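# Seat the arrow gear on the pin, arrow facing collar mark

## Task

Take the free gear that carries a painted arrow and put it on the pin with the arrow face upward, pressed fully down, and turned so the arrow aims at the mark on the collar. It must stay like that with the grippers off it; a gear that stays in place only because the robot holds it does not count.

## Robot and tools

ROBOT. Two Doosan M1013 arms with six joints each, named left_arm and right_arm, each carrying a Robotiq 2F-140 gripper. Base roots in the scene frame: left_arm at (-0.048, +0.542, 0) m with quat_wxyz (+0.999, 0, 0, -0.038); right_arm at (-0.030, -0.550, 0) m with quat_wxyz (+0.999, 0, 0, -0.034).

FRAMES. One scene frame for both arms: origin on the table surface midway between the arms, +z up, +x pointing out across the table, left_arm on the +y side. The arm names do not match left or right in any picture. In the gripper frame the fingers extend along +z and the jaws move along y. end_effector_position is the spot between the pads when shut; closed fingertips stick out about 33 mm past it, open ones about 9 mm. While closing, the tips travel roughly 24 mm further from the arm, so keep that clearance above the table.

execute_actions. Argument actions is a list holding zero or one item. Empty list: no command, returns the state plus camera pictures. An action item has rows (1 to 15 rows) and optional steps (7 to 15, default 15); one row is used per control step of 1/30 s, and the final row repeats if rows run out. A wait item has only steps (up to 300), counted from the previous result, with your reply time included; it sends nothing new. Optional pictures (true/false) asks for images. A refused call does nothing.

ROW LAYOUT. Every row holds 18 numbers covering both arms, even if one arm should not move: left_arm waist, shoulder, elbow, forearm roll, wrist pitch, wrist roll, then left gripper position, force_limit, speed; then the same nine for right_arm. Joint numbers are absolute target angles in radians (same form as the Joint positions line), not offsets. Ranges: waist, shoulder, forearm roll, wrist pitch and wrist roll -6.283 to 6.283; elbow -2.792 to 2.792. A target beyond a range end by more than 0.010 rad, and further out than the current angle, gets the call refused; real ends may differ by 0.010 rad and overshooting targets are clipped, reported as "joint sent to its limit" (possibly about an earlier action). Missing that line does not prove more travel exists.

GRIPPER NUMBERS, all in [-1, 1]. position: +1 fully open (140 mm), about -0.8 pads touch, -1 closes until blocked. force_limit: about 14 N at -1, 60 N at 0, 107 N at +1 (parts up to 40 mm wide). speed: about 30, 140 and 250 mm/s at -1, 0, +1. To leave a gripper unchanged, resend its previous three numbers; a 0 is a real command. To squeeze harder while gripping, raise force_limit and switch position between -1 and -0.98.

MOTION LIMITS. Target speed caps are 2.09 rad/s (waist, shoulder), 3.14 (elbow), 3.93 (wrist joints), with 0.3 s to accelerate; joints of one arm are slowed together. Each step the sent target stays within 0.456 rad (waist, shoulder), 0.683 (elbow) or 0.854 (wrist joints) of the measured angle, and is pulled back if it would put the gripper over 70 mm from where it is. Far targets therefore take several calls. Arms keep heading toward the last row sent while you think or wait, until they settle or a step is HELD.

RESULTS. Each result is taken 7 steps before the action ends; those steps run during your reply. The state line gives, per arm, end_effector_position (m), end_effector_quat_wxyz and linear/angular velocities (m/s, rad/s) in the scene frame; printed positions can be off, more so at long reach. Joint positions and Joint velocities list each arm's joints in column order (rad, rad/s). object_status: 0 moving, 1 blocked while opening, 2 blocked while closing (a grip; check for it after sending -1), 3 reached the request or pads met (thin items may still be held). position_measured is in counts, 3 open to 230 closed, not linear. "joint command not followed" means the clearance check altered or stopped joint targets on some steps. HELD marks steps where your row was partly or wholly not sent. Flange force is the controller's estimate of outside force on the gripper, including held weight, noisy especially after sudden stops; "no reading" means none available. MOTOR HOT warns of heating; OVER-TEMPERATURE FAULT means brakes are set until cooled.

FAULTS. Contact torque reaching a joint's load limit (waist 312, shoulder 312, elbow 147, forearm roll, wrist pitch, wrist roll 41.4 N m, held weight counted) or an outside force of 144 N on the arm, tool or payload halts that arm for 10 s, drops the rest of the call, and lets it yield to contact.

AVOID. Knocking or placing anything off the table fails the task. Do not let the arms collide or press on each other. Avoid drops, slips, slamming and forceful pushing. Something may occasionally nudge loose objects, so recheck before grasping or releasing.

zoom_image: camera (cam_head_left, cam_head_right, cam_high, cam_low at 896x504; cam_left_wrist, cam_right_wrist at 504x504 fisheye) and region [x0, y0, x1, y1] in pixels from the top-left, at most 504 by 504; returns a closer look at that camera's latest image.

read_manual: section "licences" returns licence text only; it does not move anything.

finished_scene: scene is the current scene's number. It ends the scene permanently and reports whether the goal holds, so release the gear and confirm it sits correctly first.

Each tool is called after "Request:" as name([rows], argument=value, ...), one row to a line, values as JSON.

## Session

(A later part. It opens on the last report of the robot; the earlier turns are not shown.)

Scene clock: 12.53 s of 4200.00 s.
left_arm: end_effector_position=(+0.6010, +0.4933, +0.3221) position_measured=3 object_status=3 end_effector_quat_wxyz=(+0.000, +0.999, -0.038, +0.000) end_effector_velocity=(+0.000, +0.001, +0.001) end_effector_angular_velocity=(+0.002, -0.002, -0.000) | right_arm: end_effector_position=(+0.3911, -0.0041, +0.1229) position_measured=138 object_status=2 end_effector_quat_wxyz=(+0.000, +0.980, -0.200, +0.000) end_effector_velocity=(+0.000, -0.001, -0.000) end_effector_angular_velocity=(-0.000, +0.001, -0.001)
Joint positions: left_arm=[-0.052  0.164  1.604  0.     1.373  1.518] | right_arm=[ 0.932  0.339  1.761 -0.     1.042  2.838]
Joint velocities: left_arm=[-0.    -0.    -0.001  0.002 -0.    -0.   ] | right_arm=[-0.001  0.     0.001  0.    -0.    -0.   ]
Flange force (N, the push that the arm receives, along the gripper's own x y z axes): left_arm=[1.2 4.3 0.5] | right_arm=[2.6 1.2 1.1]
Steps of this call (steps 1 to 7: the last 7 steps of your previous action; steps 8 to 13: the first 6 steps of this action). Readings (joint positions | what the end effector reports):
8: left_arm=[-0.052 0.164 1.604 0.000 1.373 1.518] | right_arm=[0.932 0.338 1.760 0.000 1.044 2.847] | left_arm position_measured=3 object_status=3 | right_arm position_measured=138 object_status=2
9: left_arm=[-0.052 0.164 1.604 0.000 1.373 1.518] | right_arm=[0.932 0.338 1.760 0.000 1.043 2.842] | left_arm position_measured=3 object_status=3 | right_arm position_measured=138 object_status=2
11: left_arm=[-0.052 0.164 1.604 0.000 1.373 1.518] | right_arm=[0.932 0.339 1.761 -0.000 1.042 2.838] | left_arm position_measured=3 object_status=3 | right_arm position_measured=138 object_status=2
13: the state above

Request:
execute_actions([
  {"rows":[[-0.052,0.164,1.604,0,1.373,1.518,1,0,0,0.9319,0.3403,1.7624,0,1.0389,2.819,-1,-0.4,-0.5]],"steps":15},
])

Request:
execute_actions([
  {"rows":[[-0.052,0.164,1.604,0,1.373,1.518,1,0,0,0.9319,0.3429,1.7651,0,1.0336,2.791,-1,-0.4,-0.5]],"steps":15},
])

Request:
execute_actions([
  {"steps":10},
], pictures=true)

Scene clock: 13.53 s of 4200.00 s.
left_arm: end_effector_position=(+0.6010, +0.4933, +0.3221) position_measured=3 object_status=3 end_effector_quat_wxyz=(+0.000, +0.999, -0.038, +0.000) end_effector_velocity=(+0.000, -0.001, +0.001) end_effector_angular_velocity=(-0.002, -0.001, -0.000) | right_arm: end_effector_position=(+0.3911, -0.0041, +0.1210) position_measured=138 object_status=2 end_effector_quat_wxyz=(-0.000, +0.982, -0.191, +0.000) end_effector_velocity=(-0.001, -0.001, -0.001) end_effector_angular_velocity=(-0.002, +0.002, +0.001)
Joint positions: left_arm=[-0.052  0.164  1.604  0.     1.373  1.518] | right_arm=[ 0.932  0.34   1.762 -0.     1.039  2.819]
Joint velocities: left_arm=[-0.001  0.    -0.002 -0.002  0.    -0.001] | right_arm=[ 0.001  0.001  0.001 -0.     0.001 -0.   ]
Flange force (N, the push that the arm receives, along the gripper's own x y z axes): left_arm=[2.7 4.6 1.9] | right_arm=[-12.7 3.6 -18.7]
Steps of this call (steps 1 to 7: the last 7 steps of your previous action; steps 8 to 15: the robot went on to your last target; steps 16 to 22: nothing new was sent; steps 23 to 30: the first 8 steps of this action). Readings (joint positions | what the end effector reports):
23: left_arm=[-0.052 0.164 1.604 0.000 1.373 1.518] | right_arm=[0.932 0.339 1.761 -0.000 1.042 2.838] | left_arm position_measured=3 object_status=3 | right_arm position_measured=138 object_status=2
24: left_arm=[-0.052 0.164 1.604 0.000 1.373 1.518] | right_arm=[0.932 0.339 1.761 -0.000 1.041 2.830] | left_arm position_measured=3 object_status=3 | right_arm position_measured=138 object_status=2
26: left_arm=[-0.052 0.164 1.604 0.000 1.373 1.518] | right_arm=[0.932 0.340 1.762 -0.000 1.039 2.819] | left_arm position_measured=3 object_status=3 | right_arm position_measured=138 object_status=2
30: the state above

Scene clock: 14.03 s of 4200.00 s.
left_arm: end_effector_position=(+0.6010, +0.4933, +0.3221) position_measured=3 object_status=3 end_effector_quat_wxyz=(+0.000, +0.999, -0.038, +0.000) end_effector_velocity=(+0.000, +0.000, +0.001) end_effector_angular_velocity=(+0.001, -0.003, +0.000) | right_arm: end_effector_position=(+0.3911, -0.0042, +0.1177) position_measured=138 object_status=2 end_effector_quat_wxyz=(+0.000, +0.984, -0.177, -0.000) end_effector_velocity=(-0.001, +0.000, -0.001) end_effector_angular_velocity=(-0.000, +0.000, +0.001)
Joint positions: left_arm=[-0.052  0.164  1.604  0.     1.373  1.518] | right_arm=[ 0.932  0.343  1.765 -0.     1.034  2.791]
Joint velocities: left_arm=[ 0.    -0.001 -0.     0.001 -0.002 -0.   ] | right_arm=[ 0.001  0.     0.001 -0.    -0.001 -0.   ]
Flange force (N, the push that the arm receives, along the gripper's own x y z axes): left_arm=[1.8 5.3 2.0] | right_arm=[-20.5 -1.0 -11.4]
Steps of this call (steps 1 to 7: the last 7 steps of your previous action; steps 8 to 15: the first 8 steps of this action). Readings (joint positions | what the end effector reports):
8: left_arm=[-0.052 0.164 1.604 -0.000 1.373 1.518] | right_arm=[0.932 0.340 1.762 -0.000 1.039 2.819] | left_arm position_measured=3 object_status=3 | right_arm position_measured=138 object_status=2
9: left_arm=[-0.052 0.164 1.604 0.000 1.373 1.518] | right_arm=[0.932 0.341 1.763 -0.000 1.037 2.810] | left_arm position_measured=3 object_status=3 | right_arm position_measured=138 object_status=2
11: left_arm=[-0.052 0.164 1.604 0.000 1.373 1.518] | right_arm=[0.932 0.343 1.765 -0.000 1.034 2.792] | left_arm position_measured=3 object_status=3 | right_arm position_measured=138 object_status=2
15: the state above

Scene clock: 14.37 s of 4200.00 s.
left_arm: end_effector_position=(+0.6010, +0.4933, +0.3221) position_measured=3 object_status=3 end_effector_quat_wxyz=(+0.000, +0.999, -0.038, +0.000) end_effector_velocity=(-0.001, -0.001, -0.000) end_effector_angular_velocity=(-0.001, +0.002, +0.000) | right_arm: end_effector_position=(+0.3911, -0.0042, +0.1177) position_measured=138 object_status=2 end_effector_quat_wxyz=(+0.000, +0.984, -0.177, -0.000) end_effector_velocity=(-0.001, -0.000, -0.001) end_effector_angular_velocity=(-0.001, +0.001, +0.001)
Joint positions: left_arm=[-0.052  0.164  1.604  0.     1.373  1.518] | right_arm=[ 0.932  0.343  1.765 -0.     1.034  2.791]
Joint velocities: left_arm=[-0.001 -0.001  0.001 -0.001  0.001 -0.001] | right_arm=[ 0.001 -0.     0.001  0.     0.     0.   ]
Flange force (N, the push that the arm receives, along the gripper's own x y z axes): left_arm=[2.8 5.5 1.8] | right_arm=[-19.8 -1.3 -12.2]
Kept back: nothing.
Steps of this call (steps 1 to 7: the last 7 steps of your previous action; steps 8 to 10: the robot went on to your last target). Readings (joint positions | what the end effector reports):
1: left_arm=[-0.052 0.164 1.604 0.000 1.373 1.518] | right_arm=[0.932 0.343 1.765 -0.000 1.034 2.791] | left_arm position_measured=3 object_status=3 | right_arm position_measured=138 object_status=2
2: left_arm=[-0.052 0.164 1.604 0.000 1.373 1.518] | right_arm=[0.932 0.343 1.765 -0.000 1.034 2.791] | left_arm position_measured=3 object_status=3 | right_arm position_measured=138 object_status=2
4: left_arm=[-0.052 0.164 1.604 0.000 1.373 1.518] | right_arm=[0.932 0.343 1.765 -0.000 1.034 2.791] | left_arm position_measured=3 object_status=3 | right_arm position_measured=138 object_status=2
8: left_arm=[-0.052 0.164 1.604 0.000 1.373 1.518] | right_arm=[0.932 0.343 1.765 -0.000 1.034 2.791] | left_arm position_measured=3 object_status=3 | right_arm position_measured=138 object_status=2
10: the state above

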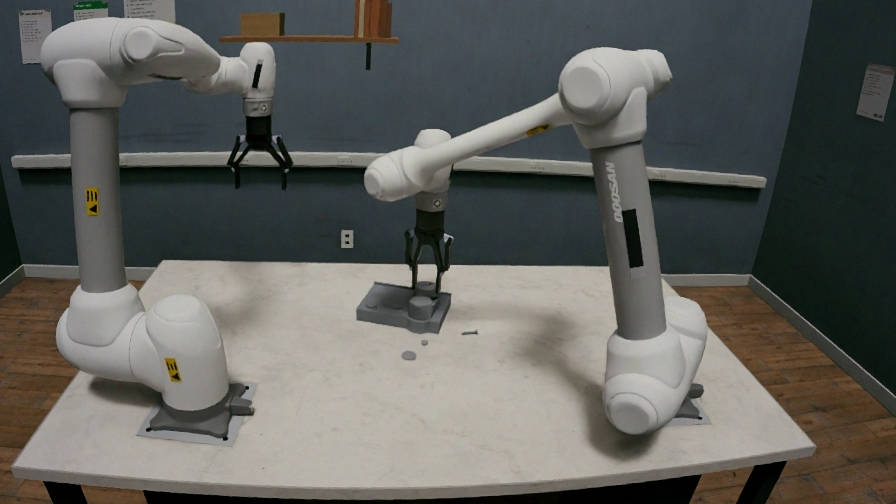

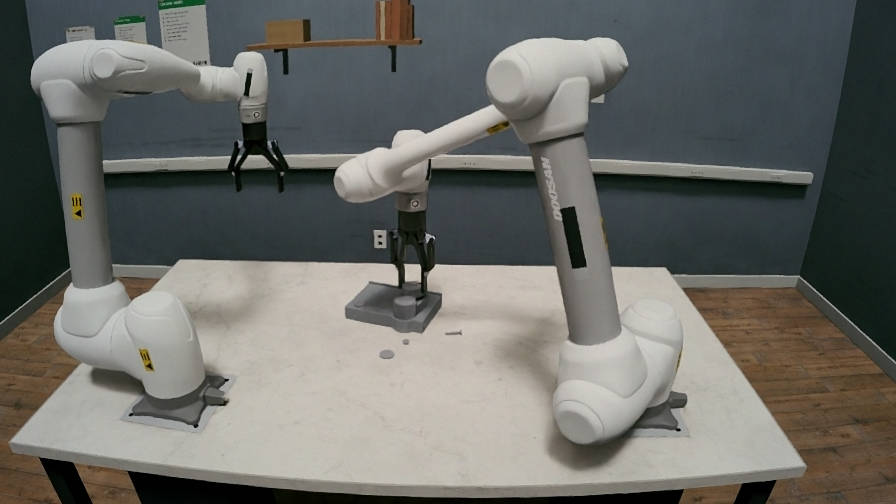

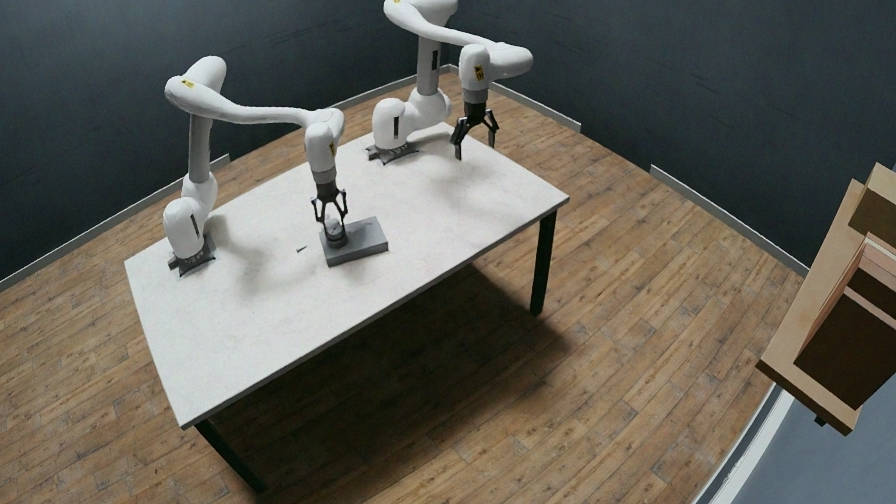

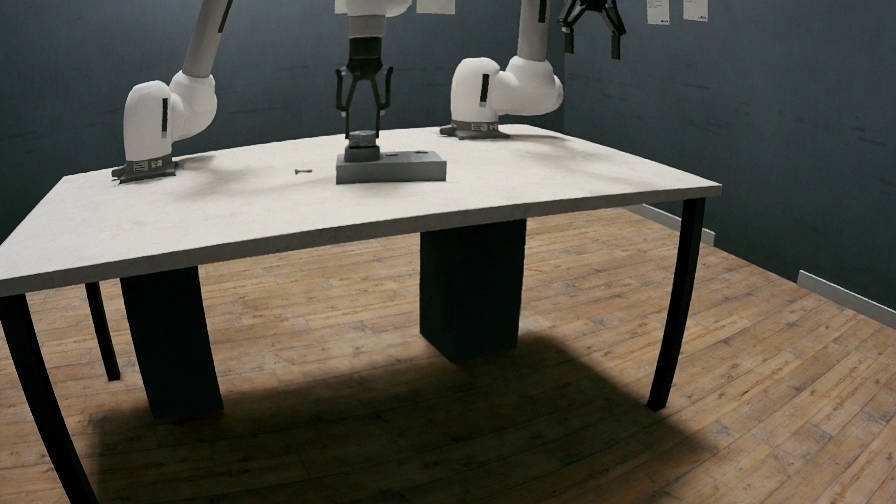

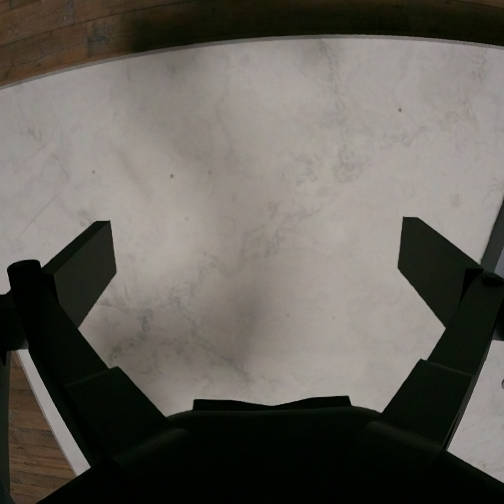

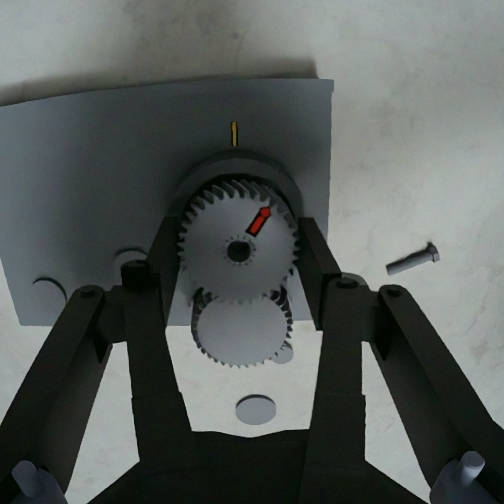

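Request:
execute_actions([
  {"rows":[[-0.052,0.164,1.604,0,1.373,1.518,1,0,0,0.9326,0.3427,1.7654,0,1.0335,2.791,-1,-0.4,-0.5]],"steps":15},
])

Request:
execute_actions([
  {"rows":[[-0.052,0.164,1.604,0,1.373,1.518,1,0,0,0.9326,0.3453,1.7680,0,1.0283,2.763,-1,-0.4,-0.5]],"steps":15},
])

Request:
zoom_image(camera="cam_low", region=[320,100,420,190])

Scene clock: 14.93 s of 4200.00 s.
left_arm: end_effector_position=(+0.6010, +0.4933, +0.3221) position_measured=3 object_status=3 end_effector_quat_wxyz=(+0.000, +0.999, -0.038, +0.000) end_effector_velocity=(-0.000, +0.001, -0.001) end_effector_angular_velocity=(+0.000, +0.003, +0.002) | right_arm: end_effector_position=(+0.3907, -0.0039, +0.1178) position_measured=138 object_status=2 end_effector_quat_wxyz=(-0.000, +0.984, -0.177, +0.000) end_effector_velocity=(-0.002, -0.001, -0.001) end_effector_angular_velocity=(-0.003, +0.002, +0.002)
Joint positions: left_arm=[-0.052  0.164  1.604  0.     1.373  1.518] | right_arm=[ 0.933  0.343  1.765 -0.     1.033  2.791]
Joint velocities: left_arm=[ 0.002  0.002 -0.    -0.     0.002  0.   ] | right_arm=[ 0.002 -0.     0.003 -0.     0.001 -0.   ]
Flange force (N, the push that the arm receives, along the gripper's own x y z axes): left_arm=[3.4 5.4 1.8] | right_arm=[-2.5 1.1 -1.8]
Steps of this call (steps 1 to 9: the robot went on to your last target; steps 10 to 17: the first 8 steps of this action). Readings (joint positions | what the end effector reports):
10: left_arm=[-0.052 0.164 1.604 0.000 1.373 1.518] | right_arm=[0.932 0.343 1.765 -0.000 1.034 2.791] | left_arm position_measured=3 object_status=3 | right_arm position_measured=138 object_status=2
11: left_arm=[-0.052 0.164 1.604 0.000 1.373 1.518] | right_arm=[0.932 0.343 1.765 -0.000 1.034 2.791] | left_arm position_measured=3 object_status=3 | right_arm position_measured=138 object_status=2
13: left_arm=[-0.052 0.164 1.604 -0.000 1.373 1.518] | right_arm=[0.932 0.343 1.765 -0.000 1.034 2.791] | left_arm position_measured=3 object_status=3 | right_arm position_measured=138 object_status=2
17: the state above

Scene clock: 15.43 s of 4200.00 s.
left_arm: end_effector_position=(+0.6010, +0.4933, +0.3221) position_measured=3 object_status=3 end_effector_quat_wxyz=(+0.000, +0.999, -0.038, +0.000) end_effector_velocity=(+0.000, +0.000, +0.001) end_effector_angular_velocity=(+0.000, -0.002, +0.000) | right_arm: end_effector_position=(+0.3906, -0.0039, +0.1148) position_measured=138 object_status=2 end_effector_quat_wxyz=(-0.000, +0.987, -0.163, +0.000) end_effector_velocity=(+0.001, -0.000, +0.000) end_effector_angular_velocity=(+0.000, -0.000, -0.001)
Joint positions: left_arm=[-0.052  0.164  1.604  0.     1.373  1.518] | right_arm=[ 0.933  0.345  1.768 -0.     1.028  2.763]
Joint velocities: left_arm=[ 0.    -0.001 -0.001  0.     0.     0.   ] | right_arm=[-0.001  0.    -0.001  0.     0.001 -0.   ]
Flange force (N, the push that the arm receives, along the gripper's own x y z axes): left_arm=[3.4 4.9 1.9] | right_arm=[-2.8 0.3 -4.8]
Steps of this call (steps 1 to 7: the last 7 steps of your previous action; steps 8 to 15: the first 8 steps of this action). Readings (joint positions | what the end effector reports):
8: left_arm=[-0.052 0.164 1.604 0.000 1.373 1.518] | right_arm=[0.933 0.343 1.765 -0.000 1.033 2.791] | left_arm position_measured=3 object_status=3 | right_arm position_measured=138 object_status=2
9: left_arm=[-0.052 0.164 1.604 0.000 1.373 1.518] | right_arm=[0.933 0.343 1.766 -0.000 1.032 2.782] | left_arm position_measured=3 object_status=3 | right_arm position_measured=138 object_status=2
11: left_arm=[-0.052 0.164 1.604 0.000 1.373 1.518] | right_arm=[0.933 0.345 1.768 -0.000 1.028 2.764] | left_arm position_measured=3 object_status=3 | right_arm position_measured=138 object_status=2
15: the state above

Region (320, 100, 420, 190) of cam_low's 896x504 image, scaled by 5.040, with more detail than that image has; it fills the top 454 rows of this view, and the rest is white.

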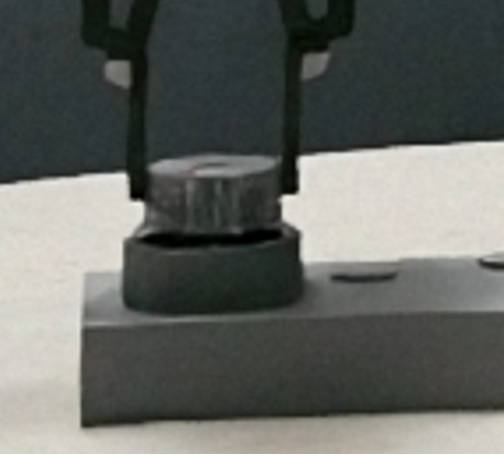

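Request:
execute_actions([
  {"rows":[[-0.052,0.164,1.604,0,1.373,1.518,1,0,0,0.9327,0.3488,1.7715,0,1.0213,2.725,-1,-0.4,-0.5]],"steps":15},
])

Request:
execute_actions([
  {"rows":[[-0.052,0.164,1.604,0,1.373,1.518,1,0,0,0.9327,0.3523,1.7750,0,1.0143,2.687,-1,-0.4,-0.5]],"steps":15},
], pictures=true)

Request:
zoom_image(camera="cam_right_wrist", region=[120,100,360,340])

Request:
zoom_image(camera="cam_low", region=[320,100,420,190])

Scene clock: 16.20 s of 4200.00 s.
left_arm: end_effector_position=(+0.6010, +0.4933, +0.3221) position_measured=3 object_status=3 end_effector_quat_wxyz=(+0.000, +0.999, -0.038, +0.000) end_effector_velocity=(+0.000, +0.001, -0.000) end_effector_angular_velocity=(-0.002, -0.000, +0.003) | right_arm: end_effector_position=(+0.3906, -0.0039, +0.1106) position_measured=138 object_status=2 end_effector_quat_wxyz=(+0.000, +0.990, -0.144, -0.000) end_effector_velocity=(-0.001, +0.000, -0.000) end_effector_angular_velocity=(+0.000, +0.001, +0.001)
Joint positions: left_arm=[-0.052  0.164  1.604  0.     1.373  1.518] | right_arm=[ 0.933  0.349  1.771 -0.     1.021  2.725]
Joint velocities: left_arm=[ 0.003 -0.     0.    -0.002 -0.     0.   ] | right_arm=[ 0.001  0.     0.     0.001 -0.    -0.   ]
Flange force (N, the push that the arm receives, along the gripper's own x y z axes): left_arm=[2.6 4.6 1.8] | right_arm=[-6.9 -1.4 -0.5]
Steps of this call (steps 1 to 7: the last 7 steps of your previous action; steps 8 to 15: the robot went on to your last target; steps 16 to 23: the first 8 steps of this action). Readings (joint positions | what the end effector reports):
16: left_arm=[-0.052 0.164 1.604 0.000 1.373 1.518] | right_arm=[0.933 0.345 1.768 -0.000 1.028 2.762] | left_arm position_measured=3 object_status=3 | right_arm position_measured=138 object_status=2
17: left_arm=[-0.052 0.164 1.604 0.000 1.373 1.518] | right_arm=[0.933 0.346 1.769 -0.000 1.027 2.754] | left_arm position_measured=3 object_status=3 | right_arm position_measured=138 object_status=2
19: left_arm=[-0.052 0.164 1.604 0.000 1.373 1.518] | right_arm=[0.933 0.349 1.771 -0.000 1.022 2.727] | left_arm position_measured=3 object_status=3 | right_arm position_measured=138 object_status=2
23: the state above

Scene clock: 16.70 s of 4200.00 s.
left_arm: end_effector_position=(+0.6010, +0.4933, +0.3221) position_measured=3 object_status=3 end_effector_quat_wxyz=(+0.000, +0.999, -0.038, +0.000) end_effector_velocity=(-0.001, +0.000, -0.001) end_effector_angular_velocity=(-0.001, +0.004, +0.002) | right_arm: end_effector_position=(+0.3906, -0.0039, +0.1066) position_measured=138 object_status=2 end_effector_quat_wxyz=(-0.000, +0.992, -0.125, +0.000) end_effector_velocity=(-0.001, +0.000, +0.000) end_effector_angular_velocity=(-0.000, +0.001, +0.001)
Joint positions: left_arm=[-0.052  0.164  1.604  0.     1.373  1.518] | right_arm=[ 0.933  0.352  1.775 -0.     1.014  2.687]
Joint velocities: left_arm=[ 0.001  0.001  0.001 -0.001  0.002 -0.   ] | right_arm=[ 0.001  0.    -0.     0.     0.001 -0.   ]
Flange force (N, the push that the arm receives, along the gripper's own x y z axes): left_arm=[2.5 4.3 1.7] | right_arm=[-9.2 -3.9 1.2]
Steps of this call (steps 1 to 7: the last 7 steps of your previous action; steps 8 to 15: the first 8 steps of this action). Readings (joint positions | what the end effector reports):
8: left_arm=[-0.052 0.164 1.604 0.000 1.373 1.518] | right_arm=[0.933 0.349 1.772 -0.000 1.021 2.724] | left_arm position_measured=3 object_status=3 | right_arm position_measured=138 object_status=2
9: left_arm=[-0.052 0.164 1.604 0.000 1.373 1.518] | right_arm=[0.933 0.349 1.772 -0.000 1.020 2.716] | left_arm position_measured=3 object_status=3 | right_arm position_measured=138 object_status=2
11: left_arm=[-0.052 0.164 1.604 0.000 1.373 1.518] | right_arm=[0.933 0.352 1.775 -0.000 1.015 2.689] | left_arm position_measured=3 object_status=3 | right_arm position_measured=138 object_status=2
15: the state above

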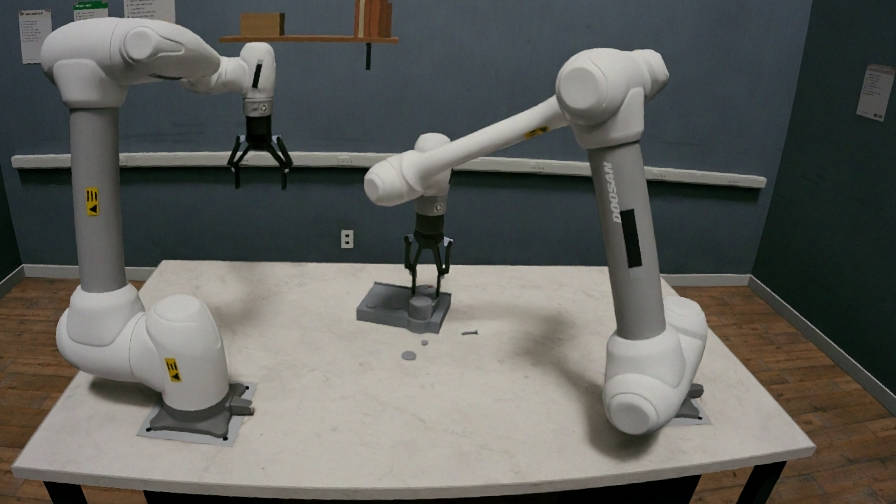

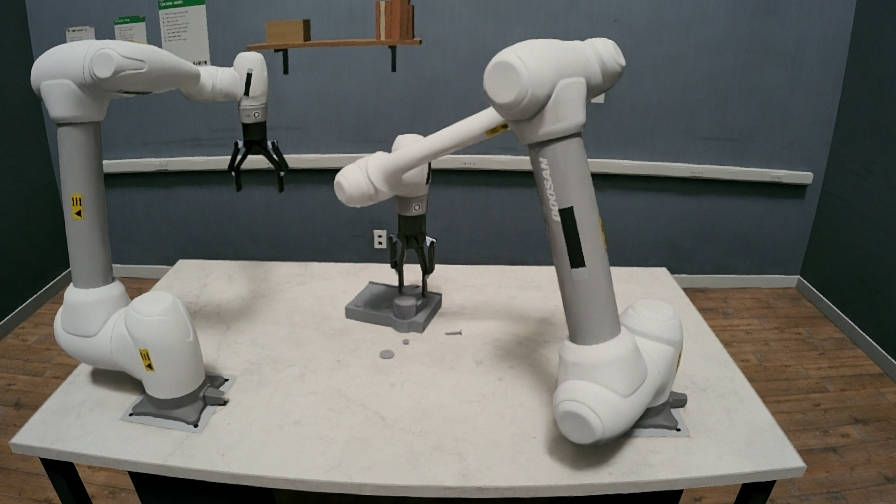

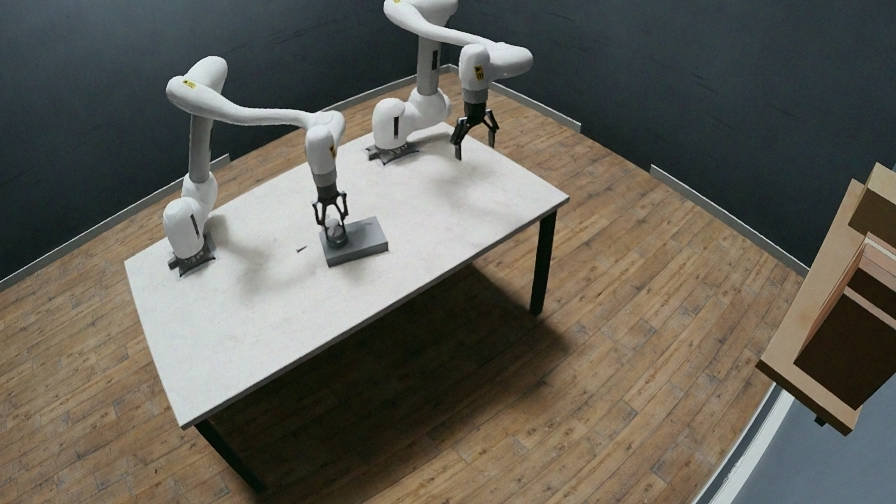

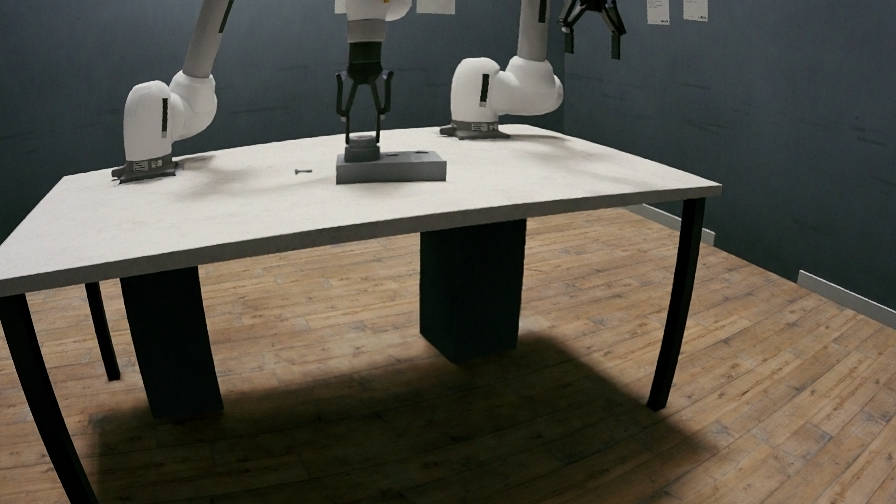

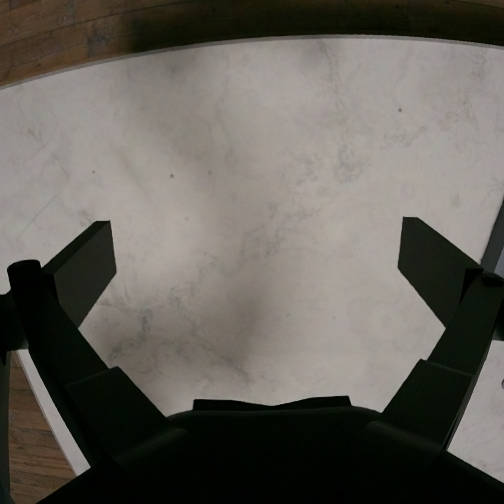

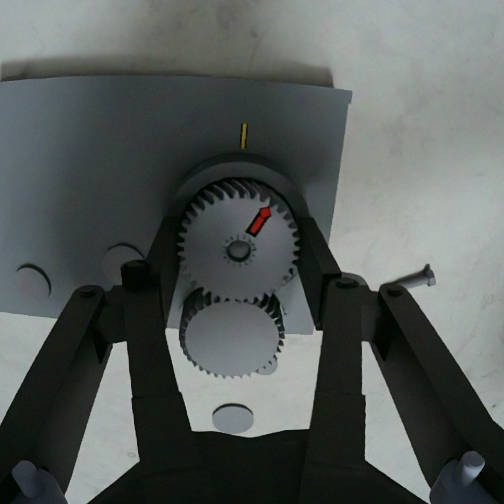

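Region (120, 100, 360, 340) of cam_right_wrist's 504x504 image, scaled by 2.100, with more detail than that image has.

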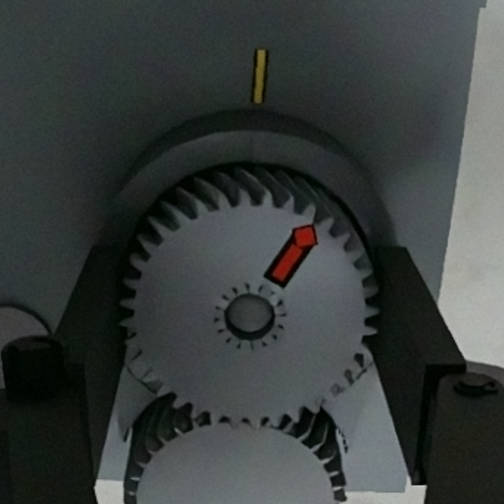

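Region (320, 100, 420, 190) of cam_low's 896x504 image, scaled by 5.040, with more detail than that image has; it fills the top 454 rows of this view, and the rest is white.

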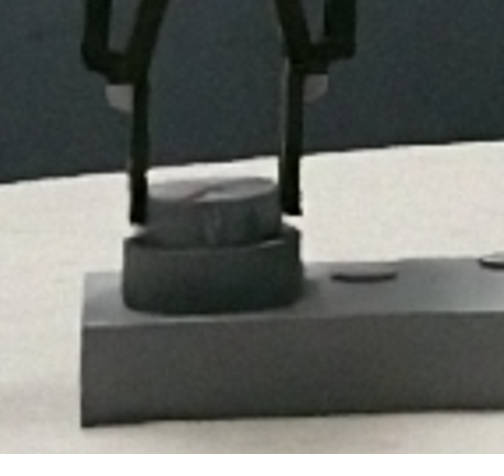

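Request:
execute_actions([
  {"rows":[[-0.052,0.164,1.604,0,1.373,1.518,1,0,0,0.9327,0.3523,1.7750,0,1.0143,2.702,-1,-0.4,-0.5]],"steps":13},
])

Request:
execute_actions([
  {"rows":[[-0.052,0.164,1.604,0,1.373,1.518,1,0,0,0.9327,0.3523,1.7750,0,1.0143,2.717,-1,-0.4,-0.5]],"steps":13},
])

Request:
execute_actions([
  {"rows":[[-0.052,0.164,1.604,0,1.373,1.518,1,0,0,0.9327,0.3523,1.7750,0,1.0143,2.732,-1,-0.4,-0.5]],"steps":13},
])

Scene clock: 17.20 s of 4200.00 s.
left_arm: end_effector_position=(+0.6010, +0.4933, +0.3221) position_measured=3 object_status=3 end_effector_quat_wxyz=(+0.000, +0.999, -0.038, +0.000) end_effector_velocity=(-0.002, -0.001, -0.001) end_effector_angular_velocity=(-0.002, +0.003, +0.001) | right_arm: end_effector_position=(+0.3906, -0.0039, +0.1066) position_measured=138 object_status=2 end_effector_quat_wxyz=(+0.000, +0.991, -0.133, -0.000) end_effector_velocity=(-0.000, -0.000, +0.000) end_effector_angular_velocity=(+0.000, +0.000, -0.003)
Joint positions: left_arm=[-0.052  0.164  1.604  0.     1.373  1.518] | right_arm=[ 0.933  0.352  1.775 -0.     1.014  2.702]
Joint velocities: left_arm=[-0.001 -0.001  0.003 -0.002  0.    -0.001] | right_arm=[-0.    -0.     0.     0.    -0.     0.002]
Flange force (N, the push that the arm receives, along the gripper's own x y z axes): left_arm=[2.8 3.1 1.4] | right_arm=[-5.1 -0.7 -4.2]
Steps of this call (steps 1 to 7: the last 7 steps of your previous action; steps 8 to 9: the robot went on to your last target; steps 10 to 15: the first 6 steps of this action). Readings (joint positions | what the end effector reports):
10: left_arm=[-0.052 0.164 1.604 -0.000 1.373 1.518] | right_arm=[0.933 0.352 1.775 -0.000 1.014 2.687] | left_arm position_measured=3 object_status=3 | right_arm position_measured=138 object_status=2
11: left_arm=[-0.052 0.164 1.604 -0.000 1.373 1.518] | right_arm=[0.933 0.352 1.775 -0.000 1.014 2.694] | left_arm position_measured=3 object_status=3 | right_arm position_measured=138 object_status=2
13: left_arm=[-0.052 0.164 1.604 0.000 1.373 1.518] | right_arm=[0.933 0.352 1.775 -0.000 1.014 2.701] | left_arm position_measured=3 object_status=3 | right_arm position_measured=138 object_status=2
15: the state above

Scene clock: 17.63 s of 4200.00 s.
left_arm: end_effector_position=(+0.6010, +0.4933, +0.3221) position_measured=3 object_status=3 end_effector_quat_wxyz=(+0.000, +0.999, -0.038, +0.000) end_effector_velocity=(+0.000, +0.001, -0.000) end_effector_angular_velocity=(+0.002, -0.001, -0.000) | right_arm: end_effector_position=(+0.3906, -0.0039, +0.1066) position_measured=138 object_status=2 end_effector_quat_wxyz=(+0.000, +0.990, -0.140, -0.000) end_effector_velocity=(+0.002, -0.001, -0.000) end_effector_angular_velocity=(+0.001, -0.000, -0.004)
Joint positions: left_arm=[-0.052  0.164  1.604  0.     1.373  1.518] | right_arm=[ 0.933  0.352  1.775 -0.     1.014  2.717]
Joint velocities: left_arm=[ 0.     0.     0.     0.002 -0.001 -0.   ] | right_arm=[-0.002  0.    -0.     0.    -0.001  0.001]
Flange force (N, the push that the arm receives, along the gripper's own x y z axes): left_arm=[2.3 4.7 1.6] | right_arm=[3.5 1.3 -4.4]
Steps of this call (steps 1 to 7: the last 7 steps of your previous action; steps 8 to 13: the first 6 steps of this action). Readings (joint positions | what the end effector reports):
8: left_arm=[-0.052 0.164 1.604 0.000 1.373 1.518] | right_arm=[0.933 0.352 1.775 -0.000 1.014 2.702] | left_arm position_measured=3 object_status=3 | right_arm position_measured=138 object_status=2
9: left_arm=[-0.052 0.164 1.604 0.000 1.373 1.518] | right_arm=[0.933 0.352 1.775 -0.000 1.014 2.709] | left_arm position_measured=3 object_status=3 | right_arm position_measured=138 object_status=2
11: left_arm=[-0.052 0.164 1.604 0.000 1.373 1.518] | right_arm=[0.933 0.352 1.775 -0.000 1.014 2.717] | left_arm position_measured=3 object_status=3 | right_arm position_measured=138 object_status=2
13: the state above

Scene clock: 18.07 s of 4200.00 s.
left_arm: end_effector_position=(+0.6010, +0.4933, +0.3221) position_measured=3 object_status=3 end_effector_quat_wxyz=(+0.000, +0.999, -0.038, +0.000) end_effector_velocity=(+0.001, +0.000, -0.001) end_effector_angular_velocity=(-0.000, +0.001, +0.000) | right_arm: end_effector_position=(+0.3906, -0.0039, +0.1066) position_measured=138 object_status=2 end_effector_quat_wxyz=(+0.000, +0.989, -0.148, -0.000) end_effector_velocity=(-0.001, +0.000, -0.000) end_effector_angular_velocity=(-0.001, +0.001, +0.000)
Joint positions: left_arm=[-0.052  0.164  1.604  0.     1.373  1.518] | right_arm=[ 0.933  0.352  1.775 -0.     1.014  2.732]
Joint velocities: left_arm=[ 0.     0.002 -0.    -0.    -0.001  0.   ] | right_arm=[ 0.001  0.     0.    -0.     0.001  0.001]
Flange force (N, the push that the arm receives, along the gripper's own x y z axes): left_arm=[2.6 5.1 1.6] | right_arm=[3.9 1.3 -5.9]
Steps of this call (steps 1 to 7: the last 7 steps of your previous action; steps 8 to 13: the first 6 steps of this action). Readings (joint positions | what the end effector reports):
8: left_arm=[-0.052 0.164 1.604 0.000 1.373 1.518] | right_arm=[0.933 0.352 1.775 -0.000 1.014 2.717] | left_arm position_measured=3 object_status=3 | right_arm position_measured=138 object_status=2
9: left_arm=[-0.052 0.164 1.604 0.000 1.373 1.518] | right_arm=[0.933 0.352 1.775 -0.000 1.014 2.724] | left_arm position_measured=3 object_status=3 | right_arm position_measured=138 object_status=2
11: left_arm=[-0.052 0.164 1.604 0.000 1.373 1.518] | right_arm=[0.933 0.352 1.775 -0.000 1.014 2.732] | left_arm position_measured=3 object_status=3 | right_arm position_measured=138 object_status=2
13: the state above

Request:
execute_actions([
  {"rows":[[-0.052,0.164,1.604,0,1.373,1.518,1,0,0,0.9327,0.3523,1.7750,0,1.0143,2.752,-1,-0.4,-0.5]],"steps":14},
], pictures=true)

Request:
zoom_image(camera="cam_right_wrist", region=[120,100,360,340])

Scene clock: 27.30 s of 4200.00 s.
left_arm: end_effector_position=(+0.6010, +0.4933, +0.3221) position_measured=3 object_status=3 end_effector_quat_wxyz=(+0.000, +0.999, -0.038, +0.000) end_effector_velocity=(-0.001, +0.000, -0.001) end_effector_angular_velocity=(-0.001, +0.003, +0.001) | right_arm: end_effector_position=(+0.3906, -0.0039, +0.1066) position_measured=138 object_status=2 end_effector_quat_wxyz=(+0.000, +0.988, -0.158, -0.000) end_effector_velocity=(-0.002, +0.000, -0.000) end_effector_angular_velocity=(-0.002, +0.002, +0.001)
Joint positions: left_arm=[-0.052  0.164  1.604  0.     1.373  1.518] | right_arm=[0.933 0.352 1.775 0.    1.014 2.752]
Joint velocities: left_arm=[ 0.    -0.     0.002 -0.001  0.001 -0.001] | right_arm=[0.002 0.    0.    0.001 0.002 0.   ]
Flange force (N, the push that the arm receives, along the gripper's own x y z axes): left_arm=[2.3 5.4 1.9] | right_arm=[2.2 3.1 -6.0]
Steps of this call (steps 1 to 7: the last 7 steps of your previous action; steps 8 to 15: the robot went on to your last target; steps 16 to 90: nothing new was sent; then 6.00 s passed at rest; steps 91 to 97: the first 7 steps of this action). Readings (joint positions | what the end effector reports):
91: left_arm=[-0.052 0.164 1.604 0.000 1.373 1.518] | right_arm=[0.933 0.352 1.775 -0.000 1.014 2.732] | left_arm position_measured=3 object_status=3 | right_arm position_measured=138 object_status=2
92: left_arm=[-0.052 0.164 1.604 0.000 1.373 1.518] | right_arm=[0.933 0.352 1.775 0.000 1.014 2.740] | left_arm position_measured=3 object_status=3 | right_arm position_measured=138 object_status=2
94: left_arm=[-0.052 0.164 1.604 0.000 1.373 1.518] | right_arm=[0.933 0.352 1.775 0.000 1.014 2.752] | left_arm position_measured=3 object_status=3 | right_arm position_measured=138 object_status=2
97: the state above

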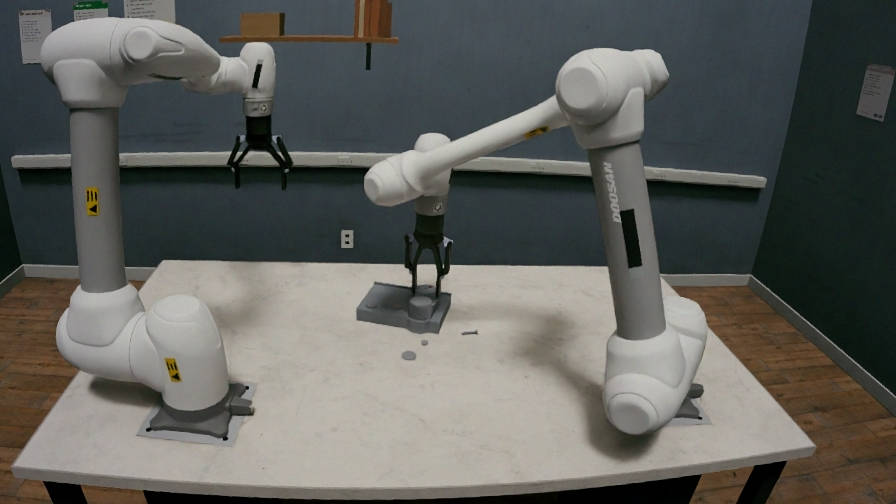

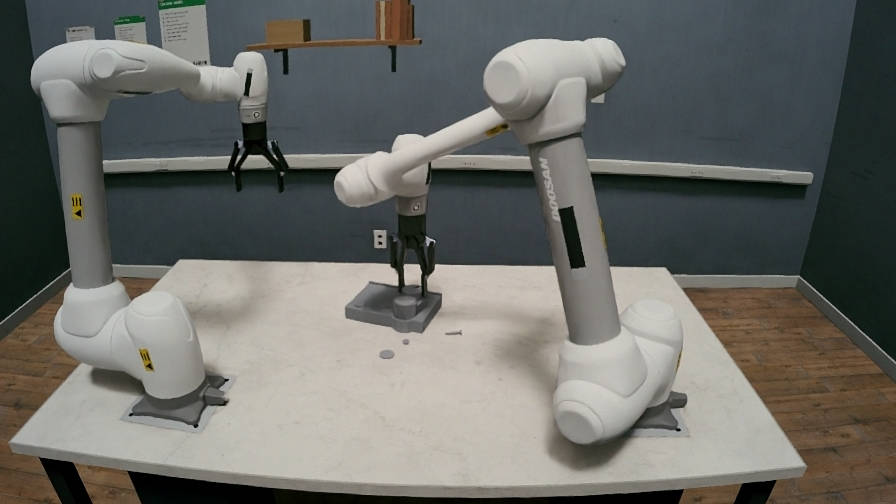

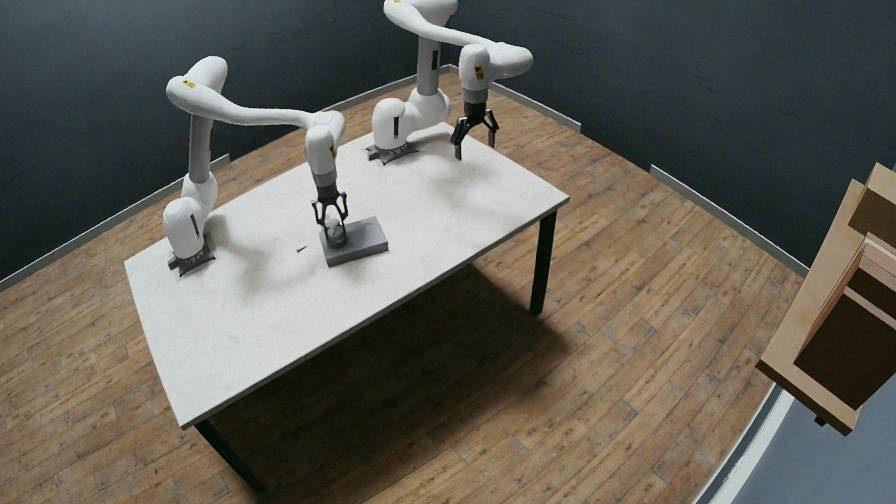

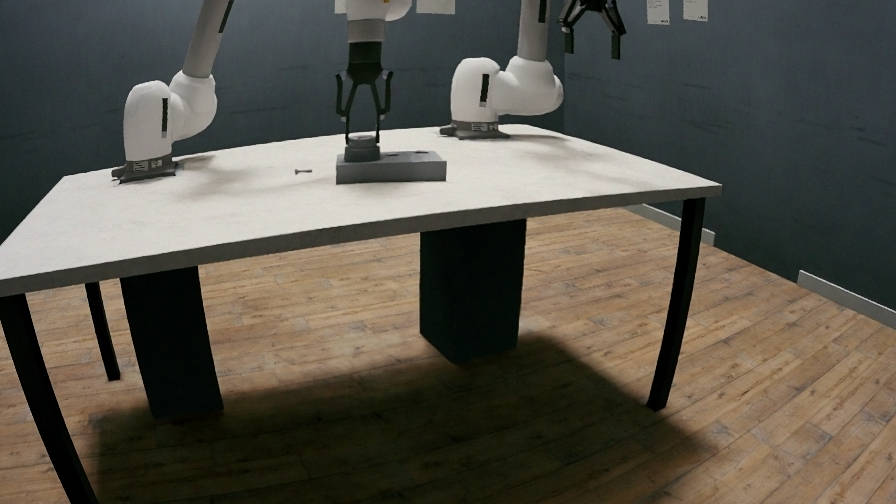

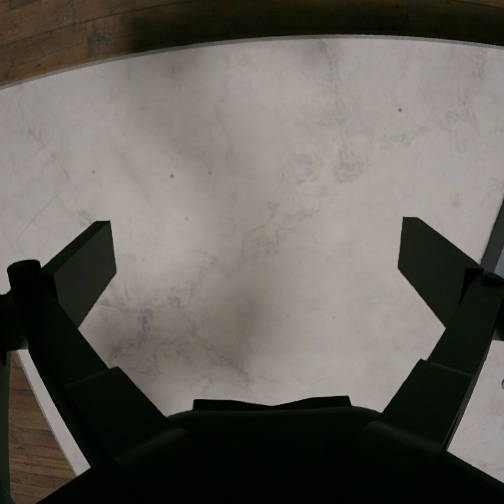

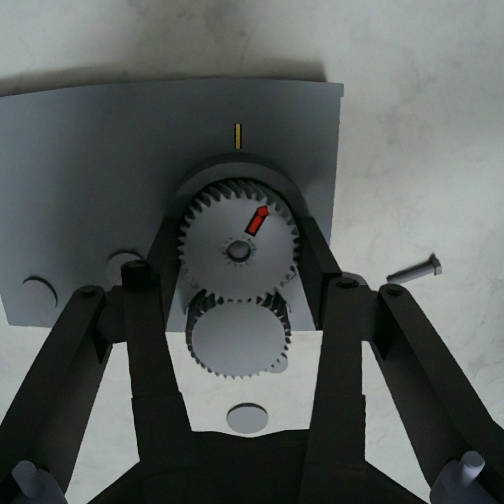

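Region (120, 100, 360, 340) of cam_right_wrist's 504x504 image, scaled by 2.100, with more detail than that image has.

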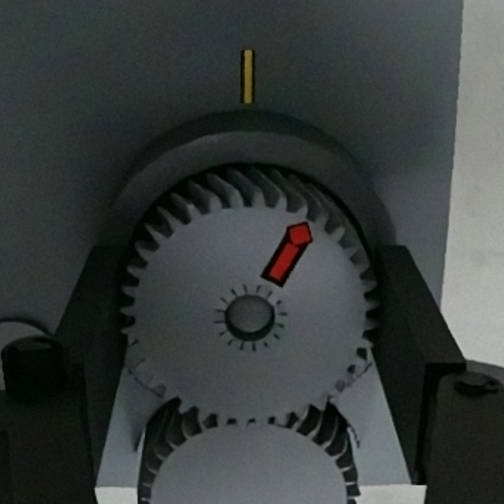

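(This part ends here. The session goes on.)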